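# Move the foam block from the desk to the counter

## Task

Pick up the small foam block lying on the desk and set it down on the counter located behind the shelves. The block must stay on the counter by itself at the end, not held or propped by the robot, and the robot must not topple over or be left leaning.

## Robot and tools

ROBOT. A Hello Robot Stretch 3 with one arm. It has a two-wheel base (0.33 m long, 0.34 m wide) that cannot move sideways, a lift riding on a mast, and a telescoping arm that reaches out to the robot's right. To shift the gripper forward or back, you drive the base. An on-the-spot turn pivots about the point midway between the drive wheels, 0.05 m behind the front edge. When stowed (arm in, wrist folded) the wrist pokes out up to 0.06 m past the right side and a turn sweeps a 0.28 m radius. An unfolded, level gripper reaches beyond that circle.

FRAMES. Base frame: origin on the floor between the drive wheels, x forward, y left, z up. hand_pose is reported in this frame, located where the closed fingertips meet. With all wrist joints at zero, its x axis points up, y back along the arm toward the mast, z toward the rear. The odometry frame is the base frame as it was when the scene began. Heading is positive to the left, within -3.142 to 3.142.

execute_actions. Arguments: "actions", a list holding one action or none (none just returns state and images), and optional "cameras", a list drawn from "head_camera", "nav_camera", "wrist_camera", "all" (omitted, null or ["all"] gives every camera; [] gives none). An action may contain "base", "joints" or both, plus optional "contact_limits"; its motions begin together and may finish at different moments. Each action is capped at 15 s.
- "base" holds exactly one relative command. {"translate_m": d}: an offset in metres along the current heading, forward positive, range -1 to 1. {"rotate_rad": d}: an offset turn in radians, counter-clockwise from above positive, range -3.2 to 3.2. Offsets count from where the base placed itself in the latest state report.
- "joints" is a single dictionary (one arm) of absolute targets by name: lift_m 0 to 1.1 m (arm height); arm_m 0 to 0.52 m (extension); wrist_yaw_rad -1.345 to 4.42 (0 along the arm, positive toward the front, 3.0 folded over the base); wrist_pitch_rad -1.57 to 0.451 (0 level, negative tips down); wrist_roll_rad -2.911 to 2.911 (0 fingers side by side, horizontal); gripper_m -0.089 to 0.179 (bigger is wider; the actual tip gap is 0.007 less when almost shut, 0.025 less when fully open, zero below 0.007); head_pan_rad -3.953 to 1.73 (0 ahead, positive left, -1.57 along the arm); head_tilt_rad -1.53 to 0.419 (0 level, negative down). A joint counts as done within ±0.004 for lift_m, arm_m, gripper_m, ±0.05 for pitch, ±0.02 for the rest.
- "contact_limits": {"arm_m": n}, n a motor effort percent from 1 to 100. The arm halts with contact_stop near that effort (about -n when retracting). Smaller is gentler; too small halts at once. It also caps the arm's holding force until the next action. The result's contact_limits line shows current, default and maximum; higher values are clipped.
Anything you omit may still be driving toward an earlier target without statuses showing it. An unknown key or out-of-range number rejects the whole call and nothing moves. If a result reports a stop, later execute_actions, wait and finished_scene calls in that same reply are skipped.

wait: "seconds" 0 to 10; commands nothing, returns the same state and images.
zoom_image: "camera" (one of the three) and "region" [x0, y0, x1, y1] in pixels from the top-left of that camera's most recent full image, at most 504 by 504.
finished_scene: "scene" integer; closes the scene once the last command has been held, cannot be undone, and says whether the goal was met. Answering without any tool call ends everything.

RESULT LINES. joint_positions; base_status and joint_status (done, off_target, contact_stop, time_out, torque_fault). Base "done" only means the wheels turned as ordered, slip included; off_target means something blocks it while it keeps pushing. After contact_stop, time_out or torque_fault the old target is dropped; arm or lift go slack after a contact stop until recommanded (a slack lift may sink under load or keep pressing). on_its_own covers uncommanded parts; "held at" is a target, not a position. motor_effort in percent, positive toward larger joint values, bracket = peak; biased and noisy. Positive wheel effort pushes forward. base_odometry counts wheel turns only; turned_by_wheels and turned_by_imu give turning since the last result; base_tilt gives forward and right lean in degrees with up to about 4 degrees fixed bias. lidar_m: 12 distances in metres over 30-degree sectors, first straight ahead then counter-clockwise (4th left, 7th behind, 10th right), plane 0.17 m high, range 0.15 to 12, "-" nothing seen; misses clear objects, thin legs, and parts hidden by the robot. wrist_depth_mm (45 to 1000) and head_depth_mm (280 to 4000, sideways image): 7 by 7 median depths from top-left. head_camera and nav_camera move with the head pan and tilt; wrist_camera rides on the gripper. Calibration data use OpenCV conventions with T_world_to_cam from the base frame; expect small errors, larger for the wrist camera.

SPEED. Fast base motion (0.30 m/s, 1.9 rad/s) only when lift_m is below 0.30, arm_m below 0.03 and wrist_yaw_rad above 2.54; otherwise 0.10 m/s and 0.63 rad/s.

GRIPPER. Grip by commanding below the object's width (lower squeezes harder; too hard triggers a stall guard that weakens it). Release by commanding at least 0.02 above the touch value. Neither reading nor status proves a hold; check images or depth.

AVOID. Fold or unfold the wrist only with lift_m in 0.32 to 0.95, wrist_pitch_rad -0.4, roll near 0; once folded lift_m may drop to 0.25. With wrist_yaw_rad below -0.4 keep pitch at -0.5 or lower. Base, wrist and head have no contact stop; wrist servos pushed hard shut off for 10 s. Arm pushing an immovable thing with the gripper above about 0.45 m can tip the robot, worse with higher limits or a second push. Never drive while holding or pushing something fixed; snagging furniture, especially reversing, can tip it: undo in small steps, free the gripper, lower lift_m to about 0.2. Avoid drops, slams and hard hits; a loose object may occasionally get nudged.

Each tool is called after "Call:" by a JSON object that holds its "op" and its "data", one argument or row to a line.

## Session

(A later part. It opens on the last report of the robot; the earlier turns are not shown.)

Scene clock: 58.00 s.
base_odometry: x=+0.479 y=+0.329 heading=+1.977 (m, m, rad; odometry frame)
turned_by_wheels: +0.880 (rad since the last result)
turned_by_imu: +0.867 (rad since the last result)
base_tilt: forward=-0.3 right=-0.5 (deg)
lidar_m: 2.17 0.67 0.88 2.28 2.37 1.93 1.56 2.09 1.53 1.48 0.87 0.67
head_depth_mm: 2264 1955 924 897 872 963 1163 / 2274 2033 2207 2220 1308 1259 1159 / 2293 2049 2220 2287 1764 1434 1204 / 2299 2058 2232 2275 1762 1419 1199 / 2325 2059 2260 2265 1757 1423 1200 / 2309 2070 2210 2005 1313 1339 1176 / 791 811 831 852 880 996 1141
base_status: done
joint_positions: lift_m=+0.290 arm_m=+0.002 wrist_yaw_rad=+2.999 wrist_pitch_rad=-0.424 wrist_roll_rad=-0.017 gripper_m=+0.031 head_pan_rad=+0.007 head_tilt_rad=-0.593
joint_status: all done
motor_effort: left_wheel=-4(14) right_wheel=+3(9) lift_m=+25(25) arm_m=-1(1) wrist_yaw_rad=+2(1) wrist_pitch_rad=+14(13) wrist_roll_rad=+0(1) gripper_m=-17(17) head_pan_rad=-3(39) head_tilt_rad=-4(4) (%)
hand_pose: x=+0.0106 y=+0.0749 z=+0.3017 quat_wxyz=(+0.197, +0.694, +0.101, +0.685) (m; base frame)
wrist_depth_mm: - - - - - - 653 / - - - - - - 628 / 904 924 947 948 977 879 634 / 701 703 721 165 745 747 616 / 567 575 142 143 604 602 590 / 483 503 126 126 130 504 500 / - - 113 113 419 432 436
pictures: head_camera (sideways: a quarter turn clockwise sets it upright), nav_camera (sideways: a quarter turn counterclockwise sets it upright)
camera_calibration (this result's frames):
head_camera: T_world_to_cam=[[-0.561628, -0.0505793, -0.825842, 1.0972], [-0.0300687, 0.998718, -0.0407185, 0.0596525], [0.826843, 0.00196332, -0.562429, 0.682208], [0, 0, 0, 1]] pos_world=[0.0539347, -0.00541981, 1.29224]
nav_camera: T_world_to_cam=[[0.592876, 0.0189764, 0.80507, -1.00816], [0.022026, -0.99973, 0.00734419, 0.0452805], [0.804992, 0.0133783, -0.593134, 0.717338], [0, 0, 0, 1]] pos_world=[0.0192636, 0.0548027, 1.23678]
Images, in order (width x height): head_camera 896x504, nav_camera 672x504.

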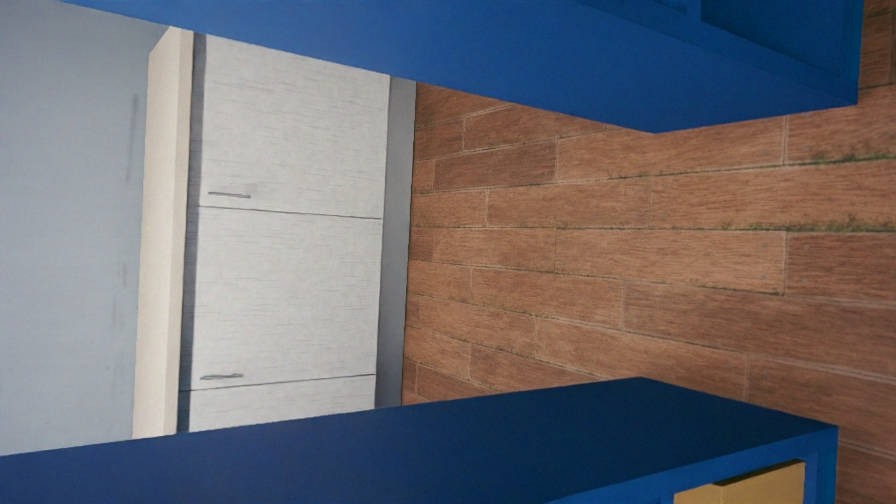

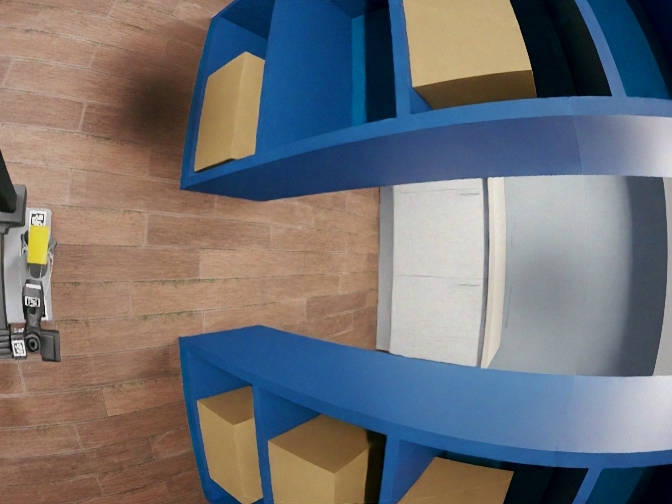

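Call:
{"op": "execute_actions", "data": {
  "actions": [
    {"base":{"translate_m":0.85}}
  ],
  "cameras": []
}}

Call:
{"op": "execute_actions", "data": {
  "actions": [
    {"base":{"translate_m":0.77}}
  ],
  "cameras": []
}}

Call:
{"op": "execute_actions", "data": {
  "actions": [
    {"base":{"rotate_rad":1.57},"joints":{"head_pan_rad":-1.57,"head_tilt_rad":-0.5,"lift_m":0.94}}
  ]
}}

Scene clock: 62.73 s.
base_odometry: x=+0.144 y=+1.110 heading=+1.976 (m, m, rad; odometry frame)
turned_by_wheels: +0.000 (rad since the last result)
turned_by_imu: +0.003 (rad since the last result)
base_tilt: forward=-0.3 right=-0.5 (deg)
lidar_m: 1.32 1.38 0.31 0.30 0.31 2.66 2.41 2.07 0.32 0.31 0.32 1.37
head_depth_mm: 1557 1659 1324 1507 1675 1444 1217 / 1559 1658 1328 1511 1705 1441 1208 / 1572 1664 1329 1523 1711 1428 1212 / 1582 1668 1342 1533 1701 1423 1197 / 1579 1666 1348 1541 1690 1416 1198 / 1595 1635 1355 1546 1682 1414 1196 / 1602 1608 1370 1554 1723 1409 1189
base_status: done
joint_positions: lift_m=+0.290 arm_m=+0.002 wrist_yaw_rad=+2.999 wrist_pitch_rad=-0.424 wrist_roll_rad=-0.017 gripper_m=+0.031 head_pan_rad=+0.007 head_tilt_rad=-0.593
joint_status: not commanded
motor_effort: left_wheel=-5(12) right_wheel=+2(10) lift_m=+25(25) arm_m=-1(1) wrist_yaw_rad=+2(1) wrist_pitch_rad=+14(14) wrist_roll_rad=+1(0) gripper_m=-17(17) head_pan_rad=-4(4) head_tilt_rad=-4(5) (%)
hand_pose: x=+0.0105 y=+0.0749 z=+0.3017 quat_wxyz=(+0.197, +0.694, +0.101, +0.685) (m; base frame)
wrist_depth_mm: 292 - 301 309 313 - - / 328 318 329 337 346 - - / 863 352 362 373 383 994 - / 704 392 398 165 429 746 762 / 566 457 142 143 488 605 611 / 479 495 126 126 130 503 507 / - - 113 113 418 433 437
pictures: none
No camera images: the call's "cameras" was empty. Leave "cameras" out to get every camera's image.

Scene clock: 67.07 s.
base_odometry: x=-0.160 y=+1.817 heading=+1.976 (m, m, rad; odometry frame)
turned_by_wheels: +0.000 (rad since the last result)
turned_by_imu: +0.003 (rad since the last result)
base_tilt: forward=-0.2 right=-0.5 (deg)
lidar_m: 0.55 0.57 0.79 2.27 0.80 0.64 3.18 0.66 0.82 1.50 0.76 0.57
head_depth_mm: 913 1009 999 693 684 814 1007 / 920 1016 988 691 689 824 1012 / 922 1022 981 684 694 828 1028 / 926 1027 973 679 699 838 1039 / 931 1032 962 674 704 844 1055 / 936 1039 950 671 711 851 1121 / 937 1041 941 666 718 861 1114
base_status: done
joint_positions: lift_m=+0.290 arm_m=+0.002 wrist_yaw_rad=+2.999 wrist_pitch_rad=-0.424 wrist_roll_rad=-0.017 gripper_m=+0.031 head_pan_rad=+0.007 head_tilt_rad=-0.594
joint_status: not commanded
motor_effort: left_wheel=-5(12) right_wheel=+3(9) lift_m=+25(25) arm_m=-1(1) wrist_yaw_rad=+1(1) wrist_pitch_rad=+14(14) wrist_roll_rad=+0(1) gripper_m=-17(17) head_pan_rad=-3(3) head_tilt_rad=-4(4) (%)
hand_pose: x=+0.0105 y=+0.0749 z=+0.3017 quat_wxyz=(+0.197, +0.694, +0.101, +0.685) (m; base frame)
wrist_depth_mm: 736 - - - - 800 561 / 744 962 - - - 809 562 / 723 884 953 960 976 860 564 / 676 709 717 165 730 755 630 / 569 577 142 143 606 605 586 / 481 506 126 127 130 505 510 / - - 113 113 420 433 436
pictures: none
No camera images: the call's "cameras" was empty. Leave "cameras" out to get every camera's image.

Scene clock: 73.80 s.
base_odometry: x=-0.160 y=+1.817 heading=-2.737 (m, m, rad; odometry frame)
turned_by_wheels: +1.570 (rad since the last result)
turned_by_imu: +1.548 (rad since the last result)
base_tilt: forward=-0.2 right=-0.4 (deg)
lidar_m: 2.27 0.80 0.64 3.19 0.72 0.82 1.50 0.76 0.56 0.55 0.57 0.79
head_depth_mm: 917 1005 1089 811 641 - - / 922 1007 1090 801 655 708 - / 923 1015 1087 796 658 713 - / 932 1018 1092 790 651 728 - / 936 1021 1095 784 649 726 - / 940 1028 1107 775 662 748 - / 938 1034 1105 767 666 770 903
base_status: done
joint_positions: lift_m=+0.940 arm_m=+0.002 wrist_yaw_rad=+2.999 wrist_pitch_rad=-0.424 wrist_roll_rad=-0.017 gripper_m=+0.031 head_pan_rad=-1.563 head_tilt_rad=-0.507
joint_status: all done
motor_effort: left_wheel=-4(13) right_wheel=+2(8) lift_m=+43(45) arm_m=-1(1) wrist_yaw_rad=+1(2) wrist_pitch_rad=+14(14) wrist_roll_rad=+0(0) gripper_m=-17(17) head_pan_rad=-3(40) head_tilt_rad=+3(17) (%)
hand_pose: x=+0.0105 y=+0.0749 z=+0.9510 quat_wxyz=(+0.197, +0.694, +0.101, +0.685) (m; base frame)
wrist_depth_mm: 518 - - - 751 575 594 / 563 577 - - 756 629 649 / 625 634 - - 769 697 726 / 693 705 - 165 809 797 813 / 776 797 142 143 853 903 941 / 875 881 129 126 130 - - / - - 118 113 - - -
pictures: head_camera (sideways: a quarter turn clockwise sets it upright), nav_camera (sideways: a quarter turn counterclockwise sets it upright), wrist_camera
camera_calibration (this result's frames):
head_camera: T_world_to_cam=[[-0.0503799, 0.48832, -0.871209, 1.15324], [0.998726, 0.0271411, -0.042541, 0.0557543], [0.00287197, -0.872242, -0.489066, 0.591782], [0, 0, 0, 1]] pos_world=[0.000717273, -0.0484875, 1.29651]
nav_camera: T_world_to_cam=[[0.018811, -0.521264, 0.853188, -1.06739], [-0.999721, -0.0220058, 0.00859709, 0.0498811], [0.0142938, -0.853112, -0.521533, 0.629007], [0, 0, 0, 1]] pos_world=[0.0609551, -0.0186834, 1.23831]
wrist_camera: T_world_to_cam=[[0.994484, -0.0979783, 0.0374496, -0.0373957], [-0.0232071, -0.55371, -0.832386, 0.868686], [0.102292, 0.826925, -0.55293, 0.628969], [0, 0, 0, 1]] pos_world=[-0.00698931, -0.042774, 1.07226]
Images, in order (width x height): head_camera 896x504, nav_camera 672x504, wrist_camera 644x364.

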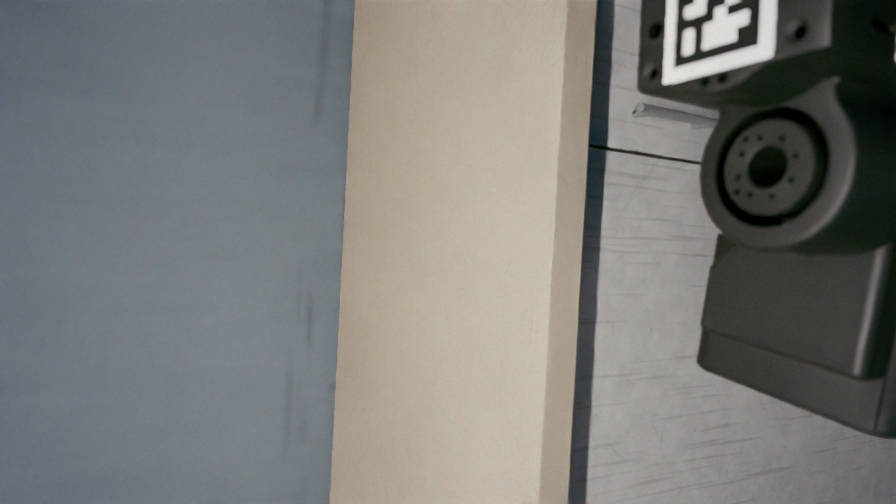

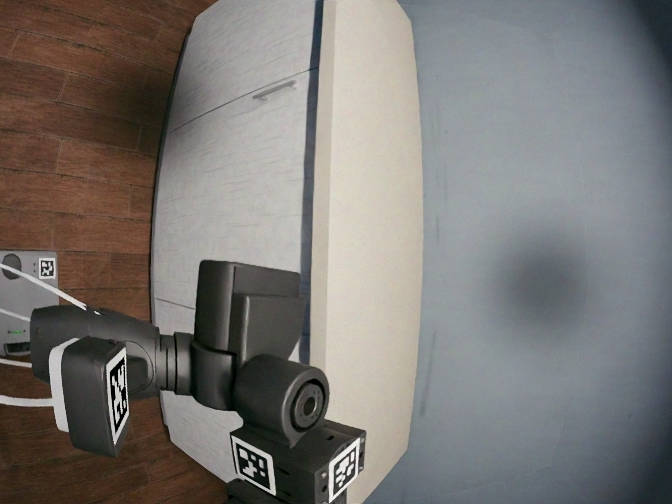

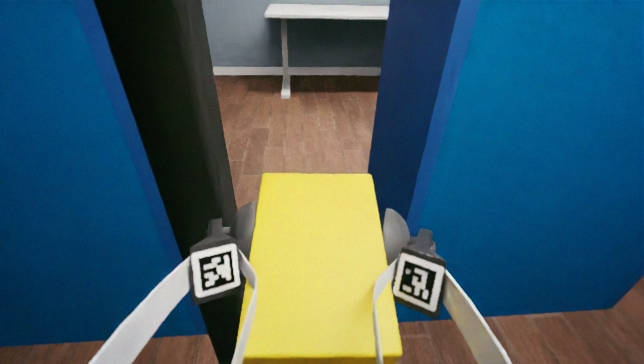

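Call:
{"op": "execute_actions", "data": {
  "actions": [
    {"joints":{"lift_m":1.08,"wrist_yaw_rad":0.0}}
  ],
  "cameras": []
}}

Call:
{"op": "execute_actions", "data": {
  "actions": [
    {"joints":{"arm_m":0.40,"wrist_pitch_rad":-0.6}}
  ],
  "cameras": ["wrist_camera"]
}}

Scene clock: 76.43 s.
base_odometry: x=-0.160 y=+1.817 heading=-2.737 (m, m, rad; odometry frame)
turned_by_wheels: +0.000 (rad since the last result)
turned_by_imu: -0.001 (rad since the last result)
base_tilt: forward=-0.2 right=-0.5 (deg)
lidar_m: 2.27 0.80 0.64 3.18 0.72 0.82 1.50 0.76 0.57 0.55 0.57 0.79
head_depth_mm: 919 976 - - - - 882 / 923 979 - - - - - / 928 986 - - - - 924 / 932 1020 1092 379 679 753 885 / 937 1019 1093 785 648 755 891 / 938 1028 1106 775 660 762 902 / 942 1034 1106 769 665 769 905
base_status: not commanded
joint_positions: lift_m=+1.080 arm_m=+0.002 wrist_yaw_rad=+0.002 wrist_pitch_rad=-0.423 wrist_roll_rad=-0.017 gripper_m=+0.031 head_pan_rad=-1.563 head_tilt_rad=-0.507
joint_status: all done
motor_effort: left_wheel=-4(4) right_wheel=+2(3) lift_m=+43(44) arm_m=-1(1) wrist_yaw_rad=-3(4) wrist_pitch_rad=+14(14) wrist_roll_rad=+0(0) gripper_m=-17(17) head_pan_rad=-3(2) head_tilt_rad=+4(4) (%)
hand_pose: x=-0.0211 y=-0.3702 z=+1.0911 quat_wxyz=(+0.697, +0.151, -0.685, -0.147) (m; base frame)
wrist_depth_mm: 839 830 813 804 789 770 764 / 886 879 857 862 860 847 829 / 648 662 670 684 698 717 728 / 501 506 513 165 529 536 544 / 426 425 409 143 429 432 436 / 502 501 301 126 130 441 398 / 620 593 548 113 515 513 506
pictures: none
No camera images: the call's "cameras" was empty. Leave "cameras" out to get every camera's image.

Scene clock: 80.57 s.
base_odometry: x=-0.160 y=+1.817 heading=-2.737 (m, m, rad; odometry frame)
turned_by_wheels: +0.000 (rad since the last result)
turned_by_imu: -0.001 (rad since the last result)
base_tilt: forward=-0.1 right=-0.5 (deg)
lidar_m: 2.27 0.80 0.64 3.18 0.72 0.82 1.50 0.77 0.56 0.55 0.57 0.79
head_depth_mm: 904 1029 1087 807 640 734 861 / 911 1004 1090 803 655 736 865 / 913 - 1084 794 657 744 876 / 929 1017 1069 786 654 749 883 / 933 1021 1093 782 649 755 889 / 940 1028 1103 774 660 761 902 / 943 1032 1102 772 664 769 907
base_status: not commanded
joint_positions: lift_m=+1.080 arm_m=+0.400 wrist_yaw_rad=+0.001 wrist_pitch_rad=-0.614 wrist_roll_rad=-0.017 gripper_m=+0.031 head_pan_rad=-1.563 head_tilt_rad=-0.507
joint_status: all done
motor_effort: left_wheel=-4(4) right_wheel=+2(3) lift_m=+43(43) arm_m=+3(3) wrist_yaw_rad=-1(3) wrist_pitch_rad=+8(12) wrist_roll_rad=+0(1) gripper_m=-17(17) head_pan_rad=-4(3) head_tilt_rad=+4(4) (%)
hand_pose: x=-0.0214 y=-0.7402 z=+1.0510 quat_wxyz=(+0.680, +0.216, -0.668, -0.212) (m; base frame)
wrist_depth_mm: 492 486 477 463 456 448 440 / 534 528 524 523 515 507 491 / 448 452 458 460 459 468 472 / 376 381 383 165 388 393 392 / 325 327 326 143 335 338 340 / 287 295 204 126 130 296 298 / 258 258 251 113 257 264 264
pictures: wrist_camera
camera_calibration (this result's frames):
wrist_camera: T_world_to_cam=[[-0.998295, -0.0510003, 0.0283836, -0.0876352], [-0.0559821, 0.699084, -0.712844, 1.30078], [0.0165127, -0.713218, -0.700748, 0.375008], [0, 0, 0, 1]] pos_world=[-0.0208578, -0.646362, 1.19253]
Images, in order (width x height): wrist_camera 644x364.

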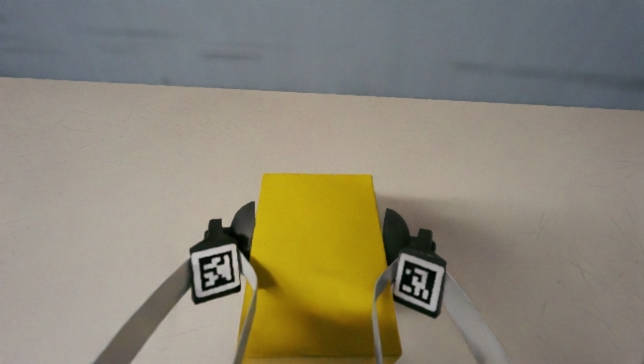

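Call:
{"op": "execute_actions", "data": {
  "actions": [
    {"joints":{"lift_m":0.972}}
  ],
  "cameras": []
}}

Call:
{"op": "execute_actions", "data": {
  "actions": [
    {"joints":{"gripper_m":0.15}}
  ],
  "cameras": []
}}

Call:
{"op": "execute_actions", "data": {
  "actions": [
    {"joints":{"lift_m":1.08}}
  ],
  "cameras": []
}}

Call:
{"op": "execute_actions", "data": {
  "actions": [
    {"joints":{"arm_m":0.0}}
  ],
  "cameras": ["wrist_camera"]
}}

Scene clock: 82.47 s.
base_odometry: x=-0.160 y=+1.817 heading=-2.737 (m, m, rad; odometry frame)
turned_by_wheels: +0.000 (rad since the last result)
turned_by_imu: +0.000 (rad since the last result)
base_tilt: forward=-0.3 right=-0.4 (deg)
lidar_m: 2.28 0.80 0.64 3.19 0.72 0.82 1.50 0.76 0.57 0.55 0.57 0.79
head_depth_mm: 917 1001 1073 - 637 735 857 / 920 1006 - 782 655 736 870 / 928 1012 - 756 656 746 877 / 930 1017 1089 732 652 749 883 / 933 1022 1095 782 648 756 892 / 941 1030 1101 774 661 763 898 / 942 1034 1108 768 666 769 907
base_status: not commanded
joint_positions: lift_m=+0.972 arm_m=+0.400 wrist_yaw_rad=+0.001 wrist_pitch_rad=-0.615 wrist_roll_rad=-0.017 gripper_m=+0.031 head_pan_rad=-1.563 head_tilt_rad=-0.507
joint_status: all done
motor_effort: left_wheel=-4(4) right_wheel=+2(2) lift_m=+25(38) arm_m=+2(3) wrist_yaw_rad=+0(1) wrist_pitch_rad=+9(9) wrist_roll_rad=+0(0) gripper_m=-17(17) head_pan_rad=-3(3) head_tilt_rad=+4(4) (%)
hand_pose: x=-0.0215 y=-0.7402 z=+0.9436 quat_wxyz=(+0.680, +0.216, -0.668, -0.212) (m; base frame)
wrist_depth_mm: 439 445 449 445 439 438 436 / 340 340 347 351 354 359 361 / 277 278 281 282 285 288 291 / 233 234 236 165 240 242 244 / 201 203 201 143 207 208 209 / 178 180 151 127 130 183 183 / 158 159 155 113 158 162 163
pictures: none
No camera images: the call's "cameras" was empty. Leave "cameras" out to get every camera's image.

Scene clock: 84.17 s.
base_odometry: x=-0.160 y=+1.817 heading=-2.737 (m, m, rad; odometry frame)
turned_by_wheels: +0.000 (rad since the last result)
turned_by_imu: +0.000 (rad since the last result)
base_tilt: forward=-0.2 right=-0.4 (deg)
lidar_m: 2.28 0.80 0.64 3.19 0.72 0.82 1.50 0.76 0.56 0.55 0.57 0.79
head_depth_mm: 920 1004 1076 - 636 733 858 / 921 1009 - 783 654 737 865 / 925 1009 - 746 657 745 871 / 928 1014 1089 742 653 751 883 / 932 1021 1090 780 648 756 890 / 939 1027 1101 775 659 763 897 / 945 1034 1104 769 666 768 911
base_status: not commanded
joint_positions: lift_m=+0.972 arm_m=+0.400 wrist_yaw_rad=+0.001 wrist_pitch_rad=-0.615 wrist_roll_rad=-0.017 gripper_m=+0.150 head_pan_rad=-1.563 head_tilt_rad=-0.507
joint_status: all done
motor_effort: left_wheel=-4(4) right_wheel=+2(2) lift_m=+25(25) arm_m=+3(3) wrist_yaw_rad=-1(0) wrist_pitch_rad=+8(9) wrist_roll_rad=+0(1) gripper_m=+0(89) head_pan_rad=-4(3) head_tilt_rad=+4(4) (%)
hand_pose: x=-0.0215 y=-0.7402 z=+0.9436 quat_wxyz=(+0.680, +0.216, -0.668, -0.212) (m; base frame)
wrist_depth_mm: 441 448 450 445 439 439 434 / 342 343 344 351 354 358 362 / 276 278 279 284 287 288 292 / 234 234 236 176 240 242 244 / 201 208 199 151 206 214 209 / 182 - 175 133 181 - 184 / 155 159 156 121 159 161 163
pictures: none
No camera images: the call's "cameras" was empty. Leave "cameras" out to get every camera's image.

Scene clock: 85.97 s.
base_odometry: x=-0.160 y=+1.817 heading=-2.737 (m, m, rad; odometry frame)
turned_by_wheels: +0.000 (rad since the last result)
turned_by_imu: +0.000 (rad since the last result)
base_tilt: forward=-0.1 right=-0.5 (deg)
lidar_m: 2.27 0.80 0.64 3.20 0.72 0.82 1.50 0.76 0.56 0.55 0.57 0.79
head_depth_mm: 908 1030 1089 810 641 733 858 / 914 1007 1090 801 655 734 868 / 915 - 1077 782 655 746 877 / 929 1017 1074 748 654 752 883 / 931 1024 1095 781 648 758 894 / 941 1029 1097 775 660 762 903 / 943 1030 1104 768 665 768 909
base_status: not commanded
joint_positions: lift_m=+1.080 arm_m=+0.400 wrist_yaw_rad=+0.001 wrist_pitch_rad=-0.615 wrist_roll_rad=-0.017 gripper_m=+0.150 head_pan_rad=-1.563 head_tilt_rad=-0.507
joint_status: all done
motor_effort: left_wheel=-4(4) right_wheel=+2(2) lift_m=+42(45) arm_m=+3(3) wrist_yaw_rad=-1(0) wrist_pitch_rad=+8(8) wrist_roll_rad=+0(0) gripper_m=+0(0) head_pan_rad=-3(3) head_tilt_rad=+4(4) (%)
hand_pose: x=-0.0215 y=-0.7402 z=+1.0509 quat_wxyz=(+0.680, +0.216, -0.668, -0.212) (m; base frame)
wrist_depth_mm: 493 483 475 465 460 448 438 / 535 528 522 518 518 510 490 / 451 451 459 463 464 466 472 / 377 382 383 387 387 395 397 / 328 338 331 333 335 347 340 / 294 - 291 245 294 - 298 / 252 258 260 220 262 262 266
pictures: none
No camera images: the call's "cameras" was empty. Leave "cameras" out to get every camera's image.

Scene clock: 90.10 s.
base_odometry: x=-0.160 y=+1.817 heading=-2.737 (m, m, rad; odometry frame)
turned_by_wheels: +0.000 (rad since the last result)
turned_by_imu: -0.001 (rad since the last result)
base_tilt: forward=-0.2 right=-0.5 (deg)
lidar_m: 2.27 0.80 0.64 3.19 0.72 0.82 1.50 0.76 0.57 0.55 0.57 0.79
head_depth_mm: 915 978 - - - - 902 / 922 980 - - - - - / 929 984 - - - - 918 / 932 1016 1089 749 629 753 888 / 933 1024 1098 782 671 755 893 / 938 1031 1102 774 661 763 898 / 941 1032 1109 769 665 768 908
base_status: not commanded
joint_positions: lift_m=+1.080 arm_m=+0.002 wrist_yaw_rad=+0.001 wrist_pitch_rad=-0.615 wrist_roll_rad=-0.017 gripper_m=+0.150 head_pan_rad=-1.563 head_tilt_rad=-0.507
joint_status: all done
joint sent to its limit — the command would take arm_m past its lower limit, so that joint was sent only as far as its limit.
motor_effort: left_wheel=-4(4) right_wheel=+2(2) lift_m=+43(43) arm_m=-1(2) wrist_yaw_rad=+0(1) wrist_pitch_rad=+8(9) wrist_roll_rad=+0(0) gripper_m=+0(0) head_pan_rad=-3(2) head_tilt_rad=+4(4) (%)
hand_pose: x=-0.0215 y=-0.3420 z=+1.0509 quat_wxyz=(+0.680, +0.216, -0.668, -0.212) (m; base frame)
wrist_depth_mm: 727 737 747 755 761 774 761 / 565 559 572 545 582 585 598 / 450 455 459 461 469 474 478 / 471 424 413 411 406 404 400 / 571 533 539 517 502 473 471 / 723 - 696 655 625 - 579 / - - 940 891 842 820 -
pictures: wrist_camera
camera_calibration (this result's frames):
wrist_camera: T_world_to_cam=[[-0.998295, -0.0510091, 0.0283635, -0.0673047], [-0.0559805, 0.699369, -0.712565, 1.02213], [0.0165107, -0.712938, -0.701033, 0.659408], [0, 0, 0, 1]] pos_world=[-0.020858, -0.248161, 1.19251]
Images, in order (width x height): wrist_camera 644x364.

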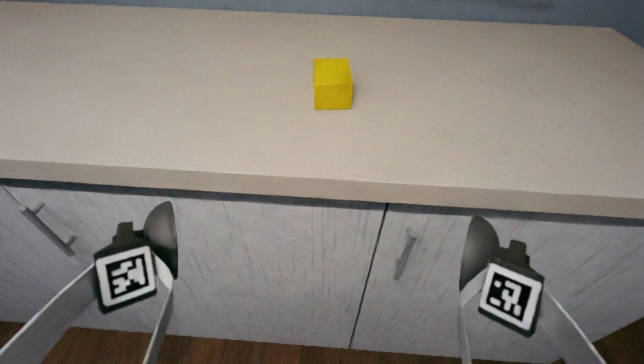

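Call:
{"op": "finished_scene", "data": {
  "scene": 2
}}

The scene is finished: the task was done.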